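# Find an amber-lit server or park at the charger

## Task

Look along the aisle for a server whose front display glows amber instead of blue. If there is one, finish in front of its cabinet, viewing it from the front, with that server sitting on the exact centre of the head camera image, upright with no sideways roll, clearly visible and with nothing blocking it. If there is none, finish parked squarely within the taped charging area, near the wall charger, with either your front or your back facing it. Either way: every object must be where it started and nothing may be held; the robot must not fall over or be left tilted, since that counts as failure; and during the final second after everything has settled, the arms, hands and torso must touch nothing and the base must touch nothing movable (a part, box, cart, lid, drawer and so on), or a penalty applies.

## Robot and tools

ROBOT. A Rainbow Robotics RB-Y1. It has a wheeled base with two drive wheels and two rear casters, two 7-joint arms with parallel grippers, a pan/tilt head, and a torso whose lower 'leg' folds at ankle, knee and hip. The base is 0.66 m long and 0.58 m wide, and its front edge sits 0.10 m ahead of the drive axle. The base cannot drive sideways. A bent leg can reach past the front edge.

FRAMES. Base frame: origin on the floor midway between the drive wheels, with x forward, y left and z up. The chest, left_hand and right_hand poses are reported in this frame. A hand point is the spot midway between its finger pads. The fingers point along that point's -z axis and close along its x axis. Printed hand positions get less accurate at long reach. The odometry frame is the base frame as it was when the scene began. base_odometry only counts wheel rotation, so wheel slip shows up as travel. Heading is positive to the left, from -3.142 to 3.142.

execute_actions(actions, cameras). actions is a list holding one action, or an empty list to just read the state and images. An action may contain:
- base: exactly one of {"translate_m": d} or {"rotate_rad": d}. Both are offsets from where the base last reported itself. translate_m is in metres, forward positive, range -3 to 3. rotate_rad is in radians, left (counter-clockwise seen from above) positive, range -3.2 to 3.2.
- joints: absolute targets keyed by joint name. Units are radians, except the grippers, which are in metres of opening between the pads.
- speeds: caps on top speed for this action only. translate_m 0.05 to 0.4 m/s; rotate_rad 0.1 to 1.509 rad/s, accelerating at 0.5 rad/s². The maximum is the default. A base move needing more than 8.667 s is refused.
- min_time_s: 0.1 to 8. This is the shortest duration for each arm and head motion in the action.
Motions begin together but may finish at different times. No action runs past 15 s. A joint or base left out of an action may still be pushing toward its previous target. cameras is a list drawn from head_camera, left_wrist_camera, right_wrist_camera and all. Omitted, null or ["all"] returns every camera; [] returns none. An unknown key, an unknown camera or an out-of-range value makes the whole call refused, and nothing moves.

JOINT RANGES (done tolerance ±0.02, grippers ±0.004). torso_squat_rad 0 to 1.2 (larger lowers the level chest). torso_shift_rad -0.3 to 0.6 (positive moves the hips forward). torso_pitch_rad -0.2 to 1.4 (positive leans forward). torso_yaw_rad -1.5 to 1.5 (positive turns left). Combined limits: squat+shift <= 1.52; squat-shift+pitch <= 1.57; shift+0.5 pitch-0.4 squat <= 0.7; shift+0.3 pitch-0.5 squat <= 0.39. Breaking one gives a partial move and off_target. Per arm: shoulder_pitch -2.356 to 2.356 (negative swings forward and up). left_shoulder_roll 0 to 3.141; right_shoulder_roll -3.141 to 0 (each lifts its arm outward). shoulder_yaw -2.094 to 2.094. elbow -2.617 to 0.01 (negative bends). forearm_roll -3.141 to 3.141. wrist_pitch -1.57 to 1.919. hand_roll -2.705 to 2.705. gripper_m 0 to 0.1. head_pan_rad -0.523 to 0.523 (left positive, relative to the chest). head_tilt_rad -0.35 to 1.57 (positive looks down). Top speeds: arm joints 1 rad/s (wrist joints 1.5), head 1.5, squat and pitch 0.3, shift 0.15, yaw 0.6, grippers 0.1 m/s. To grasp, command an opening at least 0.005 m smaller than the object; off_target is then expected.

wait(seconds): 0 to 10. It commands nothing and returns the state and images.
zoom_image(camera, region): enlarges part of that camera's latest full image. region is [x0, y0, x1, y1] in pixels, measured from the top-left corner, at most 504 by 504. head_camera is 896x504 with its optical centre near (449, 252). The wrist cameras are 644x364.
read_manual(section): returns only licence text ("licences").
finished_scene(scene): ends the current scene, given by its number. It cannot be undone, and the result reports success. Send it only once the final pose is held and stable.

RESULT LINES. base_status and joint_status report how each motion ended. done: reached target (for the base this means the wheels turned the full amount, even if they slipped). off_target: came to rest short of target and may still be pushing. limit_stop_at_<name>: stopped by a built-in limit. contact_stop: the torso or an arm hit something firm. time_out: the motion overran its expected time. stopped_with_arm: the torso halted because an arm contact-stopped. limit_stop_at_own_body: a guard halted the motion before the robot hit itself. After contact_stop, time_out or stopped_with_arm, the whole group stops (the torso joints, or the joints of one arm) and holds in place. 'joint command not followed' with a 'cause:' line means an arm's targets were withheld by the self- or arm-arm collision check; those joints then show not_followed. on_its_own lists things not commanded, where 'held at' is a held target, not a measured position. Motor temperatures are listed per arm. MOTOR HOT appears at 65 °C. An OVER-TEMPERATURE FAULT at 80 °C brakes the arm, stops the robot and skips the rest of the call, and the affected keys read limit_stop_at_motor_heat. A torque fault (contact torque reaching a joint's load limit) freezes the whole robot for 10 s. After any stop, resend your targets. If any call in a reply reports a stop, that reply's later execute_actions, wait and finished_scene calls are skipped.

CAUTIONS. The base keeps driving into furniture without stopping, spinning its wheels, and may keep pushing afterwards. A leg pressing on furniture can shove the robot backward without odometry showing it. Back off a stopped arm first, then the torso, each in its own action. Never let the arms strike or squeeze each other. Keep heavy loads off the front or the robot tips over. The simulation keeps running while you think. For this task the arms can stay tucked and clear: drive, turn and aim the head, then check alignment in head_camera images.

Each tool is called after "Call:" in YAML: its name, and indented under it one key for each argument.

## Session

Call:
execute_actions:
  actions: []

Scene clock: 0.00 s.
Motor temperatures (°C, as the motors report them): left_arm=[36 32 34 34 43 36 36] | right_arm=[34 35 34 34 37 39 37]
base_odometry: x=+0.000 y=+0.000 heading=+0.000 (m, m, rad; odometry frame)
base_status: not commanded
joint_positions: torso_squat_rad=+0.350 torso_shift_rad=+0.000 torso_pitch_rad=-0.001 torso_yaw_rad=+0.001 left_shoulder_pitch_rad=-0.037 left_shoulder_roll_rad=+0.033 left_shoulder_yaw_rad=+0.014 left_elbow_rad=-0.225 left_forearm_roll_rad=+0.023 left_wrist_pitch_rad=-0.040 left_hand_roll_rad=+0.013 left_gripper_m=+0.100 right_shoulder_pitch_rad=+0.014 right_shoulder_roll_rad=-0.009 right_shoulder_yaw_rad=+0.052 right_elbow_rad=-0.292 right_forearm_roll_rad=-0.046 right_wrist_pitch_rad=+0.048 right_hand_roll_rad=+0.020 right_gripper_m=+0.099 head_pan_rad=+0.001 head_tilt_rad=+0.399
joint_status: not commanded
chest: x=-0.2286 y=-0.0007 z=+1.2474 quat_wxyz=(+1.000, +0.000, -0.001, +0.000) (m; base frame)
left_hand: x=-0.0832 y=+0.2451 z=+0.5778 quat_wxyz=(+0.988, +0.015, -0.150, +0.017) (m; base frame)
right_hand: x=-0.1064 y=-0.2199 z=+0.5720 quat_wxyz=(+0.993, +0.002, -0.116, +0.012) (m; base frame)
pictures: head_camera, left_wrist_camera, right_wrist_camera
Images, in order (width x height): head_camera 896x504, left_wrist_camera 644x364, right_wrist_camera 644x364.

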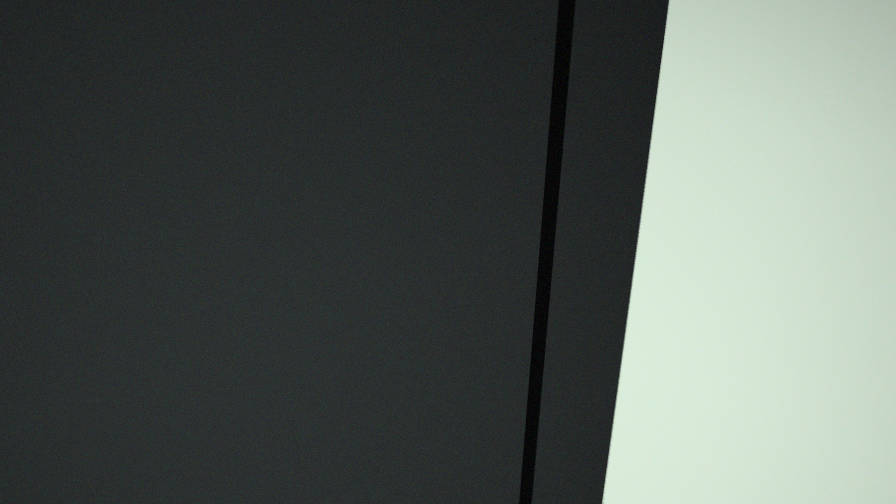

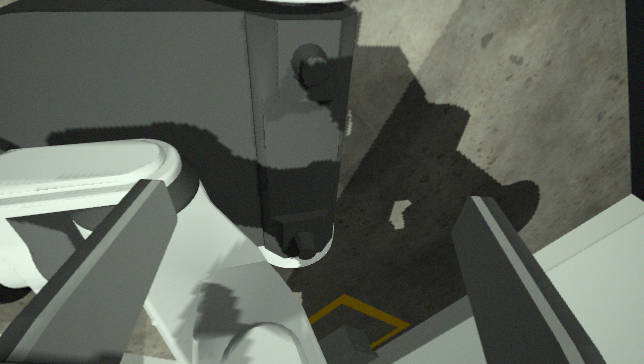

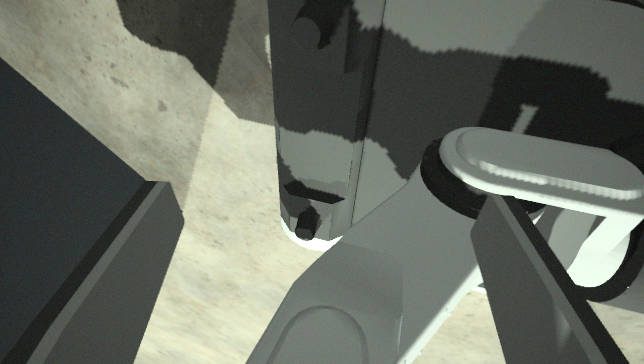

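Call:
execute_actions:
  actions:
    - {"base":{"rotate_rad":-1.5},"joints":{"head_pan_rad":-0.5,"head_tilt_rad":0.4}}

Scene clock: 6.77 s.
Motor temperatures (°C, as the motors report them): left_arm=[36 32 34 34 43 36 36] | right_arm=[34 35 34 34 37 39 37]
base_odometry: x=+0.000 y=+0.000 heading=-1.500 (m, m, rad; odometry frame)
base_status: done
joint_positions: torso_squat_rad=+0.350 torso_shift_rad=+0.000 torso_pitch_rad=-0.001 torso_yaw_rad=+0.001 left_shoulder_pitch_rad=-0.037 left_shoulder_roll_rad=+0.033 left_shoulder_yaw_rad=+0.014 left_elbow_rad=-0.225 left_forearm_roll_rad=+0.023 left_wrist_pitch_rad=-0.040 left_hand_roll_rad=+0.013 left_gripper_m=+0.100 right_shoulder_pitch_rad=+0.014 right_shoulder_roll_rad=-0.009 right_shoulder_yaw_rad=+0.052 right_elbow_rad=-0.292 right_forearm_roll_rad=-0.046 right_wrist_pitch_rad=+0.048 right_hand_roll_rad=+0.020 right_gripper_m=+0.099 head_pan_rad=-0.500 head_tilt_rad=+0.400
joint_status: all done
chest: x=-0.2286 y=-0.0007 z=+1.2474 quat_wxyz=(+1.000, +0.000, -0.001, +0.000) (m; base frame)
left_hand: x=-0.0832 y=+0.2451 z=+0.5778 quat_wxyz=(+0.988, +0.015, -0.151, +0.017) (m; base frame)
right_hand: x=-0.1064 y=-0.2199 z=+0.5720 quat_wxyz=(+0.993, +0.002, -0.116, +0.012) (m; base frame)
pictures: head_camera, left_wrist_camera, right_wrist_camera
Images, in order (width x height): head_camera 896x504, left_wrist_camera 644x364, right_wrist_camera 644x364.

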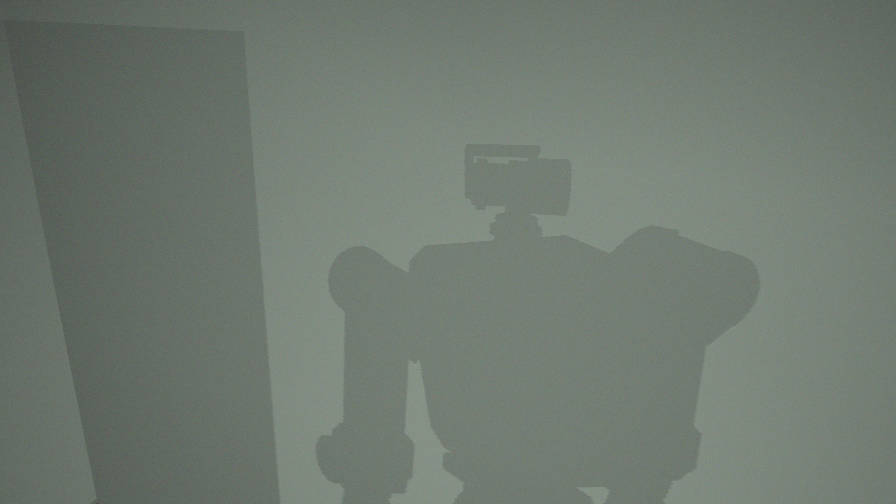

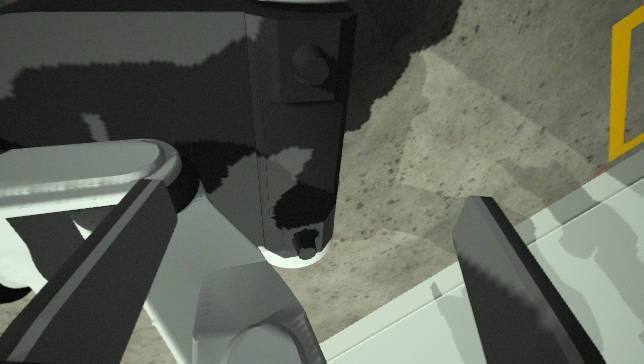

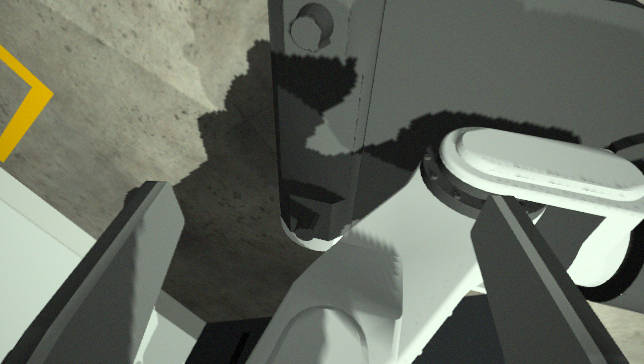

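Call:
execute_actions:
  actions:
    - {"base":{"rotate_rad":-1.5},"joints":{"head_pan_rad":0.4,"head_tilt_rad":0.7}}

Call:
execute_actions:
  actions:
    - {"joints":{"head_pan_rad":-0.5,"head_tilt_rad":0.4}}
  cameras: ["head_camera"]

Scene clock: 14.33 s.
Motor temperatures (°C, as the motors report them): left_arm=[36 32 34 34 43 36 36] | right_arm=[34 35 34 34 37 39 37]
base_odometry: x=+0.000 y=+0.000 heading=-2.999 (m, m, rad; odometry frame)
base_status: done
joint_positions: torso_squat_rad=+0.350 torso_shift_rad=+0.000 torso_pitch_rad=-0.001 torso_yaw_rad=+0.001 left_shoulder_pitch_rad=-0.037 left_shoulder_roll_rad=+0.033 left_shoulder_yaw_rad=+0.014 left_elbow_rad=-0.225 left_forearm_roll_rad=+0.023 left_wrist_pitch_rad=-0.040 left_hand_roll_rad=+0.013 left_gripper_m=+0.100 right_shoulder_pitch_rad=+0.014 right_shoulder_roll_rad=-0.009 right_shoulder_yaw_rad=+0.052 right_elbow_rad=-0.292 right_forearm_roll_rad=-0.046 right_wrist_pitch_rad=+0.048 right_hand_roll_rad=+0.020 right_gripper_m=+0.099 head_pan_rad=+0.400 head_tilt_rad=+0.700
joint_status: all done
chest: x=-0.2286 y=-0.0007 z=+1.2474 quat_wxyz=(+1.000, +0.000, -0.001, +0.000) (m; base frame)
left_hand: x=-0.0832 y=+0.2451 z=+0.5778 quat_wxyz=(+0.988, +0.015, -0.150, +0.017) (m; base frame)
right_hand: x=-0.1064 y=-0.2199 z=+0.5720 quat_wxyz=(+0.993, +0.002, -0.116, +0.012) (m; base frame)
pictures: head_camera, left_wrist_camera, right_wrist_camera
Images, in order (width x height): head_camera 896x504, left_wrist_camera 644x364, right_wrist_camera 644x364.

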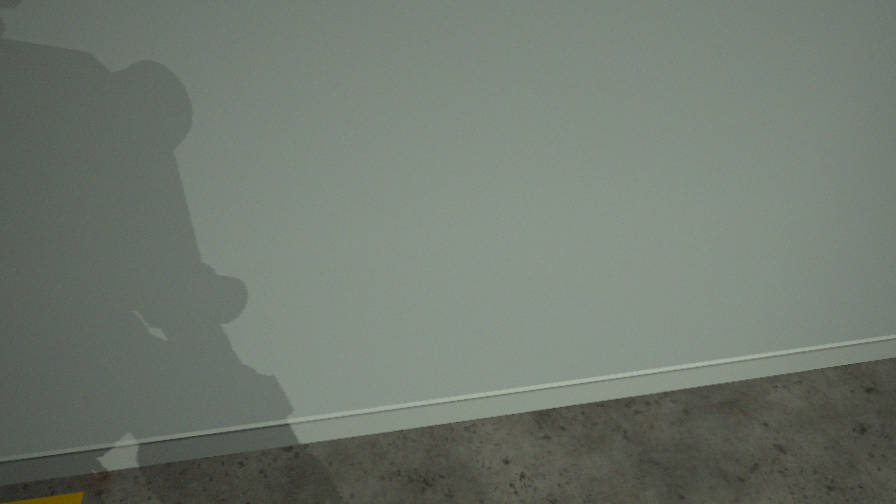

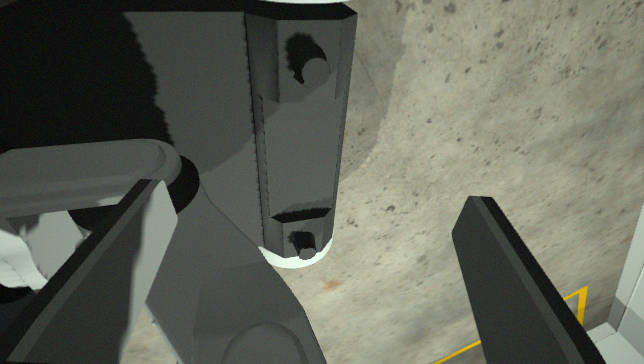

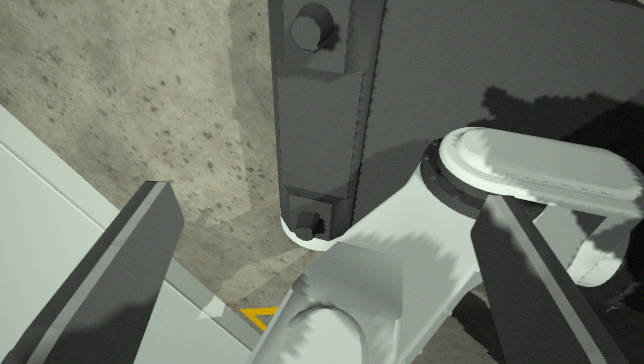

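Scene clock: 15.60 s.
Motor temperatures (°C, as the motors report them): left_arm=[36 32 34 34 43 36 36] | right_arm=[34 35 34 34 37 39 37]
base_odometry: x=+0.000 y=+0.000 heading=-2.999 (m, m, rad; odometry frame)
base_status: not commanded
joint_positions: torso_squat_rad=+0.350 torso_shift_rad=+0.000 torso_pitch_rad=-0.001 torso_yaw_rad=+0.001 left_shoulder_pitch_rad=-0.037 left_shoulder_roll_rad=+0.033 left_shoulder_yaw_rad=+0.014 left_elbow_rad=-0.225 left_forearm_roll_rad=+0.023 left_wrist_pitch_rad=-0.040 left_hand_roll_rad=+0.013 left_gripper_m=+0.100 right_shoulder_pitch_rad=+0.014 right_shoulder_roll_rad=-0.009 right_shoulder_yaw_rad=+0.052 right_elbow_rad=-0.292 right_forearm_roll_rad=-0.046 right_wrist_pitch_rad=+0.048 right_hand_roll_rad=+0.020 right_gripper_m=+0.099 head_pan_rad=-0.500 head_tilt_rad=+0.400
joint_status: all done
chest: x=-0.2286 y=-0.0007 z=+1.2474 quat_wxyz=(+1.000, +0.000, -0.001, +0.000) (m; base frame)
left_hand: x=-0.0832 y=+0.2451 z=+0.5778 quat_wxyz=(+0.988, +0.015, -0.150, +0.017) (m; base frame)
right_hand: x=-0.1064 y=-0.2199 z=+0.5720 quat_wxyz=(+0.993, +0.002, -0.116, +0.012) (m; base frame)
pictures: head_camera
Images, in order (width x height): head_camera 896x504.

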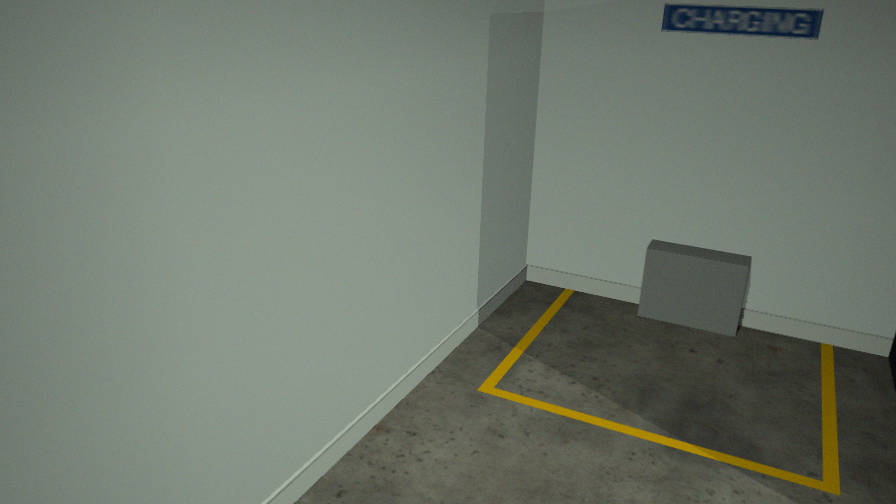

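Call:
execute_actions:
  actions:
    - {"base":{"rotate_rad":-2.2},"joints":{"head_pan_rad":-0.2,"head_tilt_rad":0.35}}

Scene clock: 23.27 s.
Motor temperatures (°C, as the motors report them): left_arm=[36 32 34 34 43 36 36] | right_arm=[34 35 34 34 37 39 37]
base_odometry: x=+0.000 y=+0.000 heading=+1.084 (m, m, rad; odometry frame)
base_status: done
joint_positions: torso_squat_rad=+0.350 torso_shift_rad=+0.000 torso_pitch_rad=-0.001 torso_yaw_rad=+0.001 left_shoulder_pitch_rad=-0.037 left_shoulder_roll_rad=+0.033 left_shoulder_yaw_rad=+0.014 left_elbow_rad=-0.225 left_forearm_roll_rad=+0.023 left_wrist_pitch_rad=-0.040 left_hand_roll_rad=+0.013 left_gripper_m=+0.100 right_shoulder_pitch_rad=+0.014 right_shoulder_roll_rad=-0.009 right_shoulder_yaw_rad=+0.052 right_elbow_rad=-0.292 right_forearm_roll_rad=-0.046 right_wrist_pitch_rad=+0.048 right_hand_roll_rad=+0.020 right_gripper_m=+0.099 head_pan_rad=-0.200 head_tilt_rad=+0.350
joint_status: all done
chest: x=-0.2286 y=-0.0007 z=+1.2474 quat_wxyz=(+1.000, +0.000, -0.001, +0.000) (m; base frame)
left_hand: x=-0.0833 y=+0.2451 z=+0.5778 quat_wxyz=(+0.988, +0.015, -0.151, +0.017) (m; base frame)
right_hand: x=-0.1065 y=-0.2199 z=+0.5720 quat_wxyz=(+0.993, +0.002, -0.116, +0.012) (m; base frame)
pictures: head_camera, left_wrist_camera, right_wrist_camera
Images, in order (width x height): head_camera 896x504, left_wrist_camera 644x364, right_wrist_camera 644x364.

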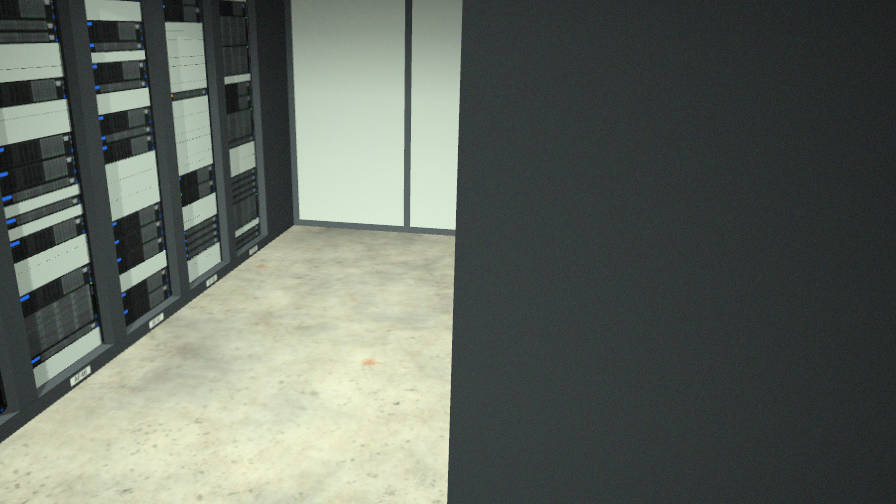

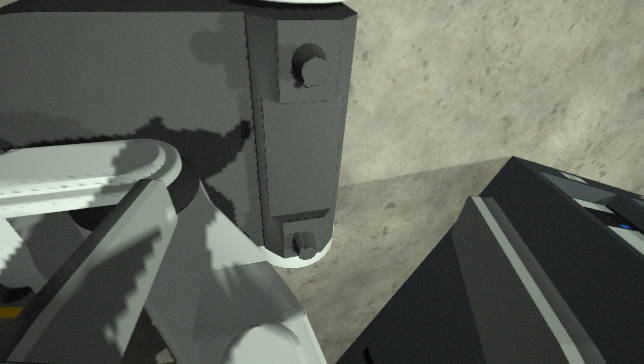

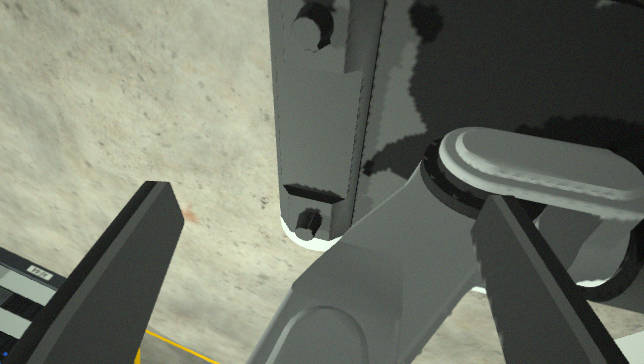

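Call:
zoom_image:
  camera: "head_camera"
  region: [140, 50, 280, 130]

Region (140, 50, 280, 130) of head_camera's 896x504 image, scaled by 3.600, with more detail than that image has; it fills the top 288 rows of this view, and the rest is white.

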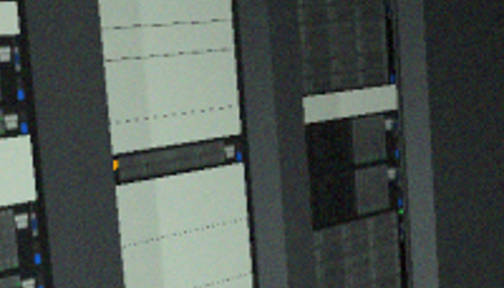

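Call:
execute_actions:
  actions:
    - {"base":{"rotate_rad":0.7},"joints":{"head_pan_rad":-0.5,"head_tilt_rad":0.7}}

Call:
execute_actions:
  actions:
    - {"base":{"translate_m":1.1}}
  cameras: []

Call:
execute_actions:
  actions:
    - {"base":{"rotate_rad":-1.1},"joints":{"head_pan_rad":0,"head_tilt_rad":0.4}}
  cameras: ["head_camera"]

Scene clock: 38.57 s.
Motor temperatures (°C, as the motors report them): left_arm=[36 32 34 34 43 36 36] | right_arm=[34 35 34 34 37 39 37]
base_odometry: x=+0.000 y=+0.000 heading=+1.784 (m, m, rad; odometry frame)
base_status: done
joint_positions: torso_squat_rad=+0.350 torso_shift_rad=+0.000 torso_pitch_rad=-0.001 torso_yaw_rad=+0.001 left_shoulder_pitch_rad=-0.037 left_shoulder_roll_rad=+0.033 left_shoulder_yaw_rad=+0.014 left_elbow_rad=-0.225 left_forearm_roll_rad=+0.023 left_wrist_pitch_rad=-0.040 left_hand_roll_rad=+0.013 left_gripper_m=+0.100 right_shoulder_pitch_rad=+0.014 right_shoulder_roll_rad=-0.009 right_shoulder_yaw_rad=+0.052 right_elbow_rad=-0.292 right_forearm_roll_rad=-0.046 right_wrist_pitch_rad=+0.048 right_hand_roll_rad=+0.020 right_gripper_m=+0.099 head_pan_rad=-0.500 head_tilt_rad=+0.700
joint_status: all done
chest: x=-0.2286 y=-0.0007 z=+1.2474 quat_wxyz=(+1.000, +0.000, -0.001, +0.000) (m; base frame)
left_hand: x=-0.0833 y=+0.2451 z=+0.5778 quat_wxyz=(+0.988, +0.015, -0.151, +0.017) (m; base frame)
right_hand: x=-0.1065 y=-0.2199 z=+0.5720 quat_wxyz=(+0.993, +0.002, -0.116, +0.012) (m; base frame)
pictures: head_camera, left_wrist_camera, right_wrist_camera
Images, in order (width x height): head_camera 896x504, left_wrist_camera 644x364, right_wrist_camera 644x364.

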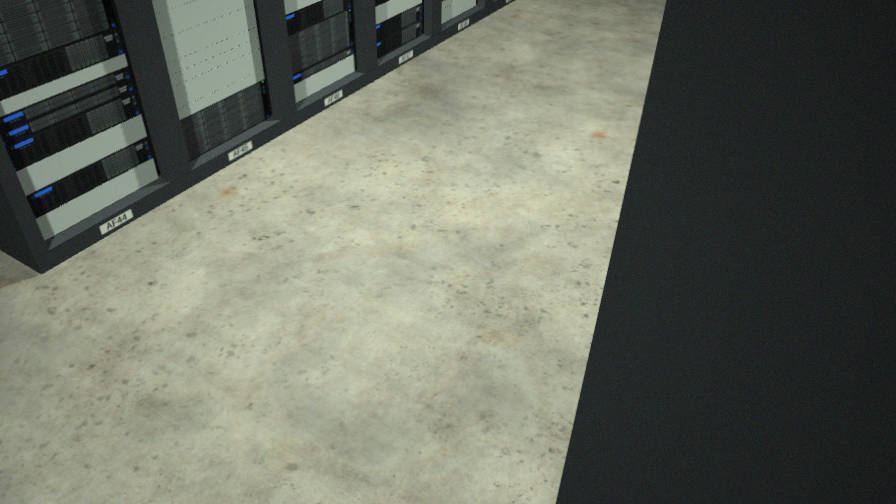

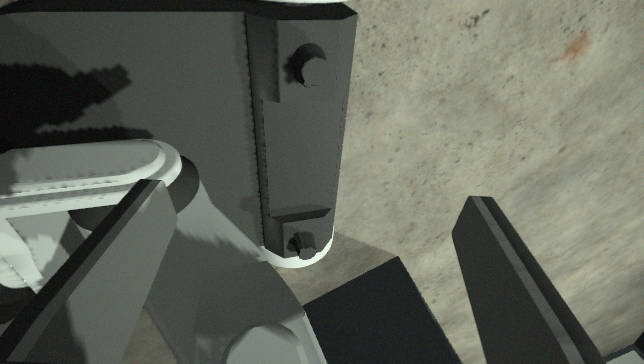

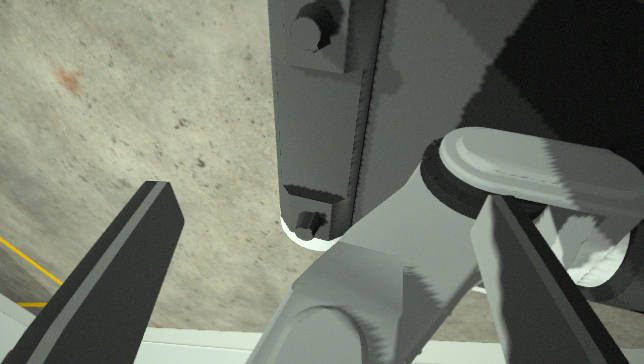

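Scene clock: 42.77 s.
Motor temperatures (°C, as the motors report them): left_arm=[36 32 34 34 43 36 36] | right_arm=[34 35 34 34 37 39 37]
base_odometry: x=-0.233 y=+1.075 heading=+1.785 (m, m, rad; odometry frame)
base_status: done
joint_positions: torso_squat_rad=+0.350 torso_shift_rad=+0.000 torso_pitch_rad=-0.001 torso_yaw_rad=+0.001 left_shoulder_pitch_rad=-0.037 left_shoulder_roll_rad=+0.033 left_shoulder_yaw_rad=+0.014 left_elbow_rad=-0.225 left_forearm_roll_rad=+0.023 left_wrist_pitch_rad=-0.040 left_hand_roll_rad=+0.013 left_gripper_m=+0.100 right_shoulder_pitch_rad=+0.014 right_shoulder_roll_rad=-0.009 right_shoulder_yaw_rad=+0.052 right_elbow_rad=-0.292 right_forearm_roll_rad=-0.046 right_wrist_pitch_rad=+0.048 right_hand_roll_rad=+0.020 right_gripper_m=+0.099 head_pan_rad=-0.500 head_tilt_rad=+0.700
joint_status: not commanded
chest: x=-0.2285 y=-0.0007 z=+1.2474 quat_wxyz=(+1.000, +0.000, -0.001, +0.000) (m; base frame)
left_hand: x=-0.0831 y=+0.2451 z=+0.5779 quat_wxyz=(+0.988, +0.015, -0.151, +0.017) (m; base frame)
right_hand: x=-0.1064 y=-0.2199 z=+0.5720 quat_wxyz=(+0.993, +0.002, -0.116, +0.012) (m; base frame)
pictures: none
No camera images: the call's "cameras" was empty. Leave "cameras" out to get every camera's image.

Scene clock: 46.20 s.
Motor temperatures (°C, as the motors report them): left_arm=[36 32 34 34 43 36 36] | right_arm=[34 35 34 34 37 39 37]
base_odometry: x=-0.234 y=+1.075 heading=+0.685 (m, m, rad; odometry frame)
base_status: done
joint_positions: torso_squat_rad=+0.350 torso_shift_rad=+0.000 torso_pitch_rad=-0.001 torso_yaw_rad=+0.001 left_shoulder_pitch_rad=-0.037 left_shoulder_roll_rad=+0.033 left_shoulder_yaw_rad=+0.014 left_elbow_rad=-0.225 left_forearm_roll_rad=+0.023 left_wrist_pitch_rad=-0.040 left_hand_roll_rad=+0.013 left_gripper_m=+0.100 right_shoulder_pitch_rad=+0.014 right_shoulder_roll_rad=-0.009 right_shoulder_yaw_rad=+0.052 right_elbow_rad=-0.292 right_forearm_roll_rad=-0.046 right_wrist_pitch_rad=+0.048 right_hand_roll_rad=+0.020 right_gripper_m=+0.099 head_pan_rad=+0.000 head_tilt_rad=+0.400
joint_status: all done
chest: x=-0.2285 y=-0.0007 z=+1.2474 quat_wxyz=(+1.000, +0.000, -0.001, +0.000) (m; base frame)
left_hand: x=-0.0832 y=+0.2451 z=+0.5778 quat_wxyz=(+0.988, +0.015, -0.151, +0.017) (m; base frame)
right_hand: x=-0.1064 y=-0.2199 z=+0.5720 quat_wxyz=(+0.993, +0.002, -0.116, +0.012) (m; base frame)
pictures: head_camera
Images, in order (width x height): head_camera 896x504.

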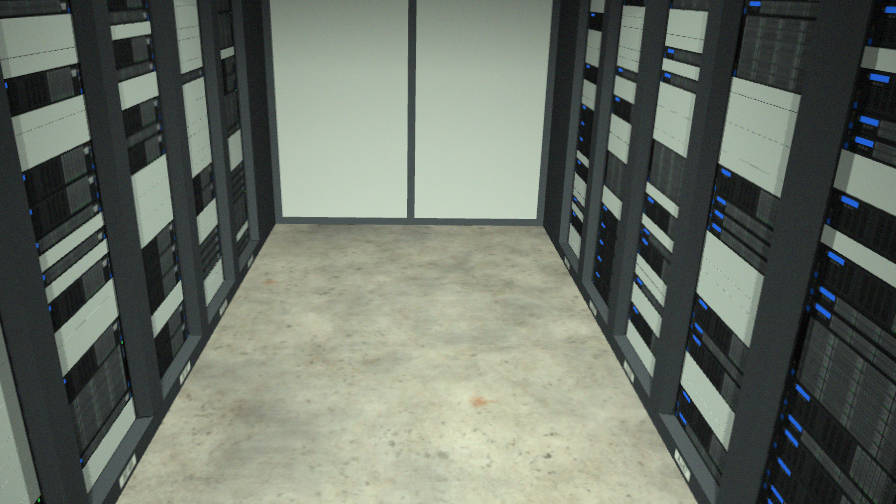

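Call:
execute_actions:
  actions:
    - {"base":{"rotate_rad":0.06}}
  cameras: []

Call:
execute_actions:
  actions:
    - {"base":{"translate_m":2.55}}
  cameras: []

Call:
execute_actions:
  actions:
    - {"base":{"rotate_rad":1.54},"joints":{"head_tilt_rad":0.3}}
  cameras: ["head_camera"]

Scene clock: 53.30 s.
Motor temperatures (°C, as the motors report them): left_arm=[36 32 34 34 43 36 36] | right_arm=[34 35 34 34 37 39 37]
base_odometry: x=-0.233 y=+1.075 heading=+0.745 (m, m, rad; odometry frame)
base_status: done
joint_positions: torso_squat_rad=+0.350 torso_shift_rad=+0.000 torso_pitch_rad=-0.001 torso_yaw_rad=+0.001 left_shoulder_pitch_rad=-0.037 left_shoulder_roll_rad=+0.033 left_shoulder_yaw_rad=+0.014 left_elbow_rad=-0.225 left_forearm_roll_rad=+0.023 left_wrist_pitch_rad=-0.040 left_hand_roll_rad=+0.013 left_gripper_m=+0.100 right_shoulder_pitch_rad=+0.014 right_shoulder_roll_rad=-0.009 right_shoulder_yaw_rad=+0.052 right_elbow_rad=-0.292 right_forearm_roll_rad=-0.046 right_wrist_pitch_rad=+0.048 right_hand_roll_rad=+0.020 right_gripper_m=+0.099 head_pan_rad=+0.000 head_tilt_rad=+0.400
joint_status: not commanded
chest: x=-0.2285 y=-0.0007 z=+1.2474 quat_wxyz=(+1.000, +0.000, -0.001, +0.000) (m; base frame)
left_hand: x=-0.0832 y=+0.2451 z=+0.5778 quat_wxyz=(+0.988, +0.015, -0.150, +0.017) (m; base frame)
right_hand: x=-0.1064 y=-0.2199 z=+0.5720 quat_wxyz=(+0.993, +0.002, -0.116, +0.012) (m; base frame)
pictures: none
No camera images: the call's "cameras" was empty. Leave "cameras" out to get every camera's image.

Scene clock: 61.20 s.
Motor temperatures (°C, as the motors report them): left_arm=[36 32 34 34 43 36 36] | right_arm=[34 35 34 34 37 39 37]
base_odometry: x=+1.642 y=+2.803 heading=+0.744 (m, m, rad; odometry frame)
base_status: done
joint_positions: torso_squat_rad=+0.350 torso_shift_rad=+0.000 torso_pitch_rad=-0.001 torso_yaw_rad=+0.001 left_shoulder_pitch_rad=-0.037 left_shoulder_roll_rad=+0.033 left_shoulder_yaw_rad=+0.014 left_elbow_rad=-0.225 left_forearm_roll_rad=+0.023 left_wrist_pitch_rad=-0.040 left_hand_roll_rad=+0.013 left_gripper_m=+0.100 right_shoulder_pitch_rad=+0.014 right_shoulder_roll_rad=-0.009 right_shoulder_yaw_rad=+0.052 right_elbow_rad=-0.292 right_forearm_roll_rad=-0.046 right_wrist_pitch_rad=+0.048 right_hand_roll_rad=+0.020 right_gripper_m=+0.099 head_pan_rad=+0.000 head_tilt_rad=+0.400
joint_status: not commanded
chest: x=-0.2285 y=-0.0007 z=+1.2474 quat_wxyz=(+1.000, +0.000, -0.001, +0.000) (m; base frame)
left_hand: x=-0.0831 y=+0.2451 z=+0.5779 quat_wxyz=(+0.988, +0.015, -0.151, +0.017) (m; base frame)
right_hand: x=-0.1064 y=-0.2199 z=+0.5720 quat_wxyz=(+0.993, +0.002, -0.116, +0.012) (m; base frame)
pictures: none
No camera images: the call's "cameras" was empty. Leave "cameras" out to get every camera's image.

Scene clock: 65.17 s.
Motor temperatures (°C, as the motors report them): left_arm=[36 32 34 34 43 36 36] | right_arm=[34 35 34 34 37 39 37]
base_odometry: x=+1.642 y=+2.802 heading=+2.284 (m, m, rad; odometry frame)
base_status: done
joint_positions: torso_squat_rad=+0.350 torso_shift_rad=+0.000 torso_pitch_rad=-0.001 torso_yaw_rad=+0.001 left_shoulder_pitch_rad=-0.037 left_shoulder_roll_rad=+0.033 left_shoulder_yaw_rad=+0.014 left_elbow_rad=-0.225 left_forearm_roll_rad=+0.023 left_wrist_pitch_rad=-0.040 left_hand_roll_rad=+0.013 left_gripper_m=+0.100 right_shoulder_pitch_rad=+0.014 right_shoulder_roll_rad=-0.009 right_shoulder_yaw_rad=+0.052 right_elbow_rad=-0.292 right_forearm_roll_rad=-0.046 right_wrist_pitch_rad=+0.048 right_hand_roll_rad=+0.020 right_gripper_m=+0.099 head_pan_rad=+0.000 head_tilt_rad=+0.300
joint_status: all done
chest: x=-0.2285 y=-0.0007 z=+1.2474 quat_wxyz=(+1.000, +0.000, -0.001, +0.000) (m; base frame)
left_hand: x=-0.0832 y=+0.2451 z=+0.5779 quat_wxyz=(+0.988, +0.015, -0.151, +0.017) (m; base frame)
right_hand: x=-0.1064 y=-0.2199 z=+0.5720 quat_wxyz=(+0.993, +0.002, -0.116, +0.012) (m; base frame)
pictures: head_camera
Images, in order (width x height): head_camera 896x504.

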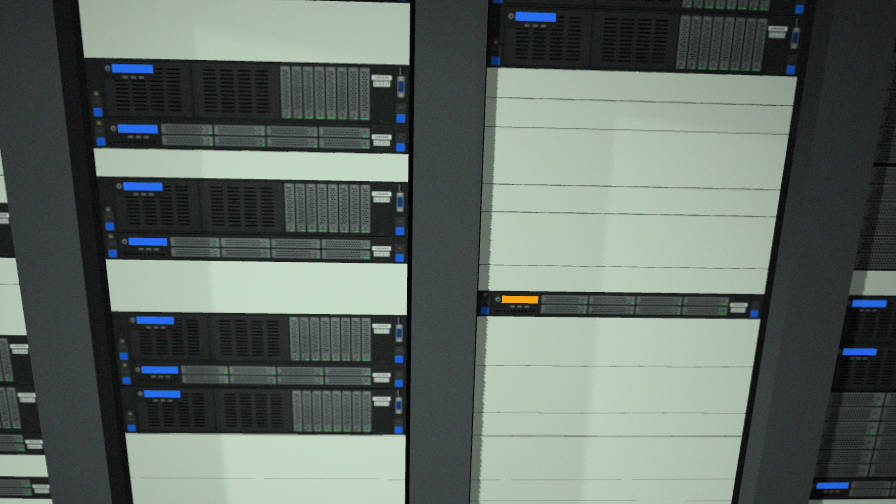

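Call:
execute_actions:
  actions:
    - {"base":{"rotate_rad":-1.2}}
  cameras: []

Call:
execute_actions:
  actions:
    - {"base":{"translate_m":0.29}}
  cameras: []

Call:
execute_actions:
  actions:
    - {"base":{"rotate_rad":1.17},"joints":{"head_tilt_rad":0.418}}
  cameras: ["head_camera"]

Scene clock: 76.77 s.
Motor temperatures (°C, as the motors report them): left_arm=[36 32 34 34 43 36 36] | right_arm=[34 35 34 34 37 39 37]
base_odometry: x=+1.642 y=+2.802 heading=+1.084 (m, m, rad; odometry frame)
base_status: done
joint_positions: torso_squat_rad=+0.350 torso_shift_rad=+0.000 torso_pitch_rad=-0.001 torso_yaw_rad=+0.001 left_shoulder_pitch_rad=-0.037 left_shoulder_roll_rad=+0.033 left_shoulder_yaw_rad=+0.014 left_elbow_rad=-0.225 left_forearm_roll_rad=+0.023 left_wrist_pitch_rad=-0.040 left_hand_roll_rad=+0.013 left_gripper_m=+0.100 right_shoulder_pitch_rad=+0.014 right_shoulder_roll_rad=-0.009 right_shoulder_yaw_rad=+0.052 right_elbow_rad=-0.292 right_forearm_roll_rad=-0.046 right_wrist_pitch_rad=+0.048 right_hand_roll_rad=+0.020 right_gripper_m=+0.099 head_pan_rad=+0.000 head_tilt_rad=+0.300
joint_status: not commanded
chest: x=-0.2286 y=-0.0007 z=+1.2474 quat_wxyz=(+1.000, +0.000, -0.001, +0.000) (m; base frame)
left_hand: x=-0.0832 y=+0.2451 z=+0.5778 quat_wxyz=(+0.988, +0.015, -0.150, +0.017) (m; base frame)
right_hand: x=-0.1064 y=-0.2199 z=+0.5720 quat_wxyz=(+0.993, +0.002, -0.116, +0.012) (m; base frame)
pictures: none
No camera images: the call's "cameras" was empty. Leave "cameras" out to get every camera's image.

Scene clock: 78.93 s.
Motor temperatures (°C, as the motors report them): left_arm=[36 32 34 34 43 36 36] | right_arm=[34 35 34 34 37 39 37]
base_odometry: x=+1.778 y=+3.059 heading=+1.084 (m, m, rad; odometry frame)
base_status: done
joint_positions: torso_squat_rad=+0.350 torso_shift_rad=+0.000 torso_pitch_rad=-0.001 torso_yaw_rad=+0.001 left_shoulder_pitch_rad=-0.037 left_shoulder_roll_rad=+0.033 left_shoulder_yaw_rad=+0.014 left_elbow_rad=-0.225 left_forearm_roll_rad=+0.023 left_wrist_pitch_rad=-0.040 left_hand_roll_rad=+0.013 left_gripper_m=+0.100 right_shoulder_pitch_rad=+0.013 right_shoulder_roll_rad=-0.009 right_shoulder_yaw_rad=+0.052 right_elbow_rad=-0.292 right_forearm_roll_rad=-0.046 right_wrist_pitch_rad=+0.048 right_hand_roll_rad=+0.020 right_gripper_m=+0.099 head_pan_rad=+0.000 head_tilt_rad=+0.300
joint_status: not commanded
chest: x=-0.2285 y=-0.0007 z=+1.2474 quat_wxyz=(+1.000, +0.000, -0.001, +0.000) (m; base frame)
left_hand: x=-0.0831 y=+0.2451 z=+0.5778 quat_wxyz=(+0.988, +0.015, -0.151, +0.017) (m; base frame)
right_hand: x=-0.1064 y=-0.2199 z=+0.5720 quat_wxyz=(+0.993, +0.002, -0.116, +0.012) (m; base frame)
pictures: none
No camera images: the call's "cameras" was empty. Leave "cameras" out to get every camera's image.

Scene clock: 82.43 s.
Motor temperatures (°C, as the motors report them): left_arm=[36 32 34 34 43 36 36] | right_arm=[34 35 34 34 37 39 37]
base_odometry: x=+1.778 y=+3.058 heading=+2.253 (m, m, rad; odometry frame)
base_status: done
joint_positions: torso_squat_rad=+0.350 torso_shift_rad=+0.000 torso_pitch_rad=-0.001 torso_yaw_rad=+0.001 left_shoulder_pitch_rad=-0.037 left_shoulder_roll_rad=+0.033 left_shoulder_yaw_rad=+0.014 left_elbow_rad=-0.225 left_forearm_roll_rad=+0.023 left_wrist_pitch_rad=-0.040 left_hand_roll_rad=+0.013 left_gripper_m=+0.100 right_shoulder_pitch_rad=+0.013 right_shoulder_roll_rad=-0.009 right_shoulder_yaw_rad=+0.052 right_elbow_rad=-0.292 right_forearm_roll_rad=-0.046 right_wrist_pitch_rad=+0.048 right_hand_roll_rad=+0.020 right_gripper_m=+0.099 head_pan_rad=+0.000 head_tilt_rad=+0.418
joint_status: all done
chest: x=-0.2285 y=-0.0007 z=+1.2474 quat_wxyz=(+1.000, +0.000, -0.001, +0.000) (m; base frame)
left_hand: x=-0.0832 y=+0.2451 z=+0.5778 quat_wxyz=(+0.988, +0.015, -0.150, +0.017) (m; base frame)
right_hand: x=-0.1064 y=-0.2199 z=+0.5720 quat_wxyz=(+0.993, +0.002, -0.116, +0.012) (m; base frame)
pictures: head_camera
Images, in order (width x height): head_camera 896x504.

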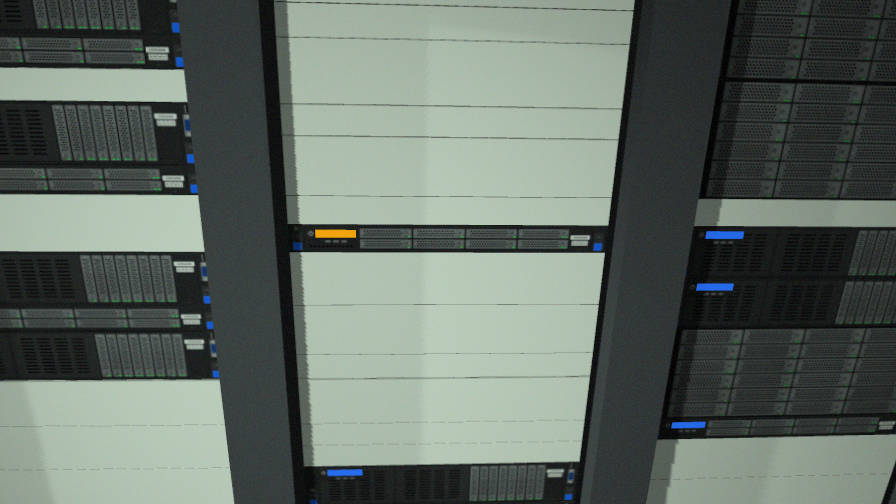

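Call:
execute_actions:
  actions:
    - {"joints":{"head_tilt_rad":0.4}}
  cameras: ["head_camera"]

Scene clock: 87.23 s.
Motor temperatures (°C, as the motors report them): left_arm=[36 32 34 34 43 36 36] | right_arm=[34 35 34 34 37 39 37]
base_odometry: x=+1.778 y=+3.058 heading=+2.253 (m, m, rad; odometry frame)
base_status: not commanded
joint_positions: torso_squat_rad=+0.350 torso_shift_rad=+0.000 torso_pitch_rad=-0.001 torso_yaw_rad=+0.001 left_shoulder_pitch_rad=-0.037 left_shoulder_roll_rad=+0.033 left_shoulder_yaw_rad=+0.014 left_elbow_rad=-0.225 left_forearm_roll_rad=+0.023 left_wrist_pitch_rad=-0.040 left_hand_roll_rad=+0.013 left_gripper_m=+0.100 right_shoulder_pitch_rad=+0.013 right_shoulder_roll_rad=-0.009 right_shoulder_yaw_rad=+0.052 right_elbow_rad=-0.292 right_forearm_roll_rad=-0.046 right_wrist_pitch_rad=+0.048 right_hand_roll_rad=+0.020 right_gripper_m=+0.099 head_pan_rad=+0.000 head_tilt_rad=+0.400
joint_status: all done
chest: x=-0.2285 y=-0.0007 z=+1.2474 quat_wxyz=(+1.000, +0.000, -0.001, +0.000) (m; base frame)
left_hand: x=-0.0832 y=+0.2451 z=+0.5778 quat_wxyz=(+0.988, +0.015, -0.150, +0.017) (m; base frame)
right_hand: x=-0.1064 y=-0.2199 z=+0.5720 quat_wxyz=(+0.993, +0.002, -0.116, +0.012) (m; base frame)
pictures: head_camera
Images, in order (width x height): head_camera 896x504.

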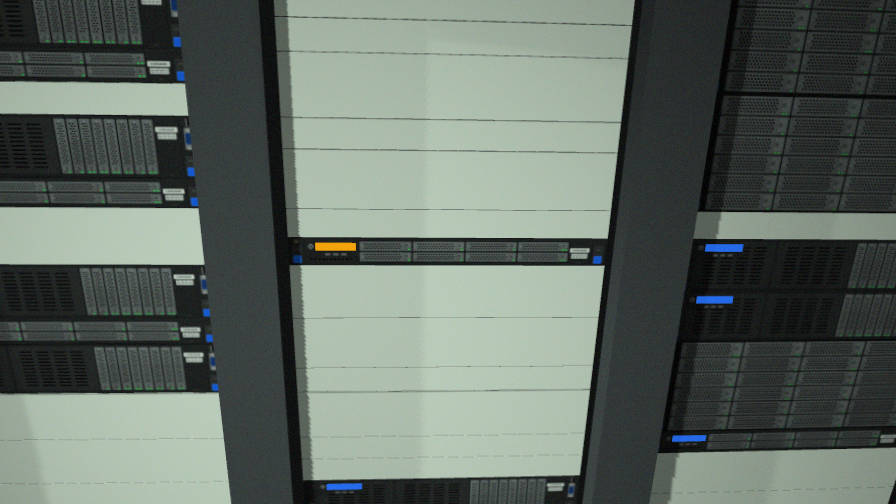

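Call:
finished_scene:
  scene: 2

The scene is finished: the task was done.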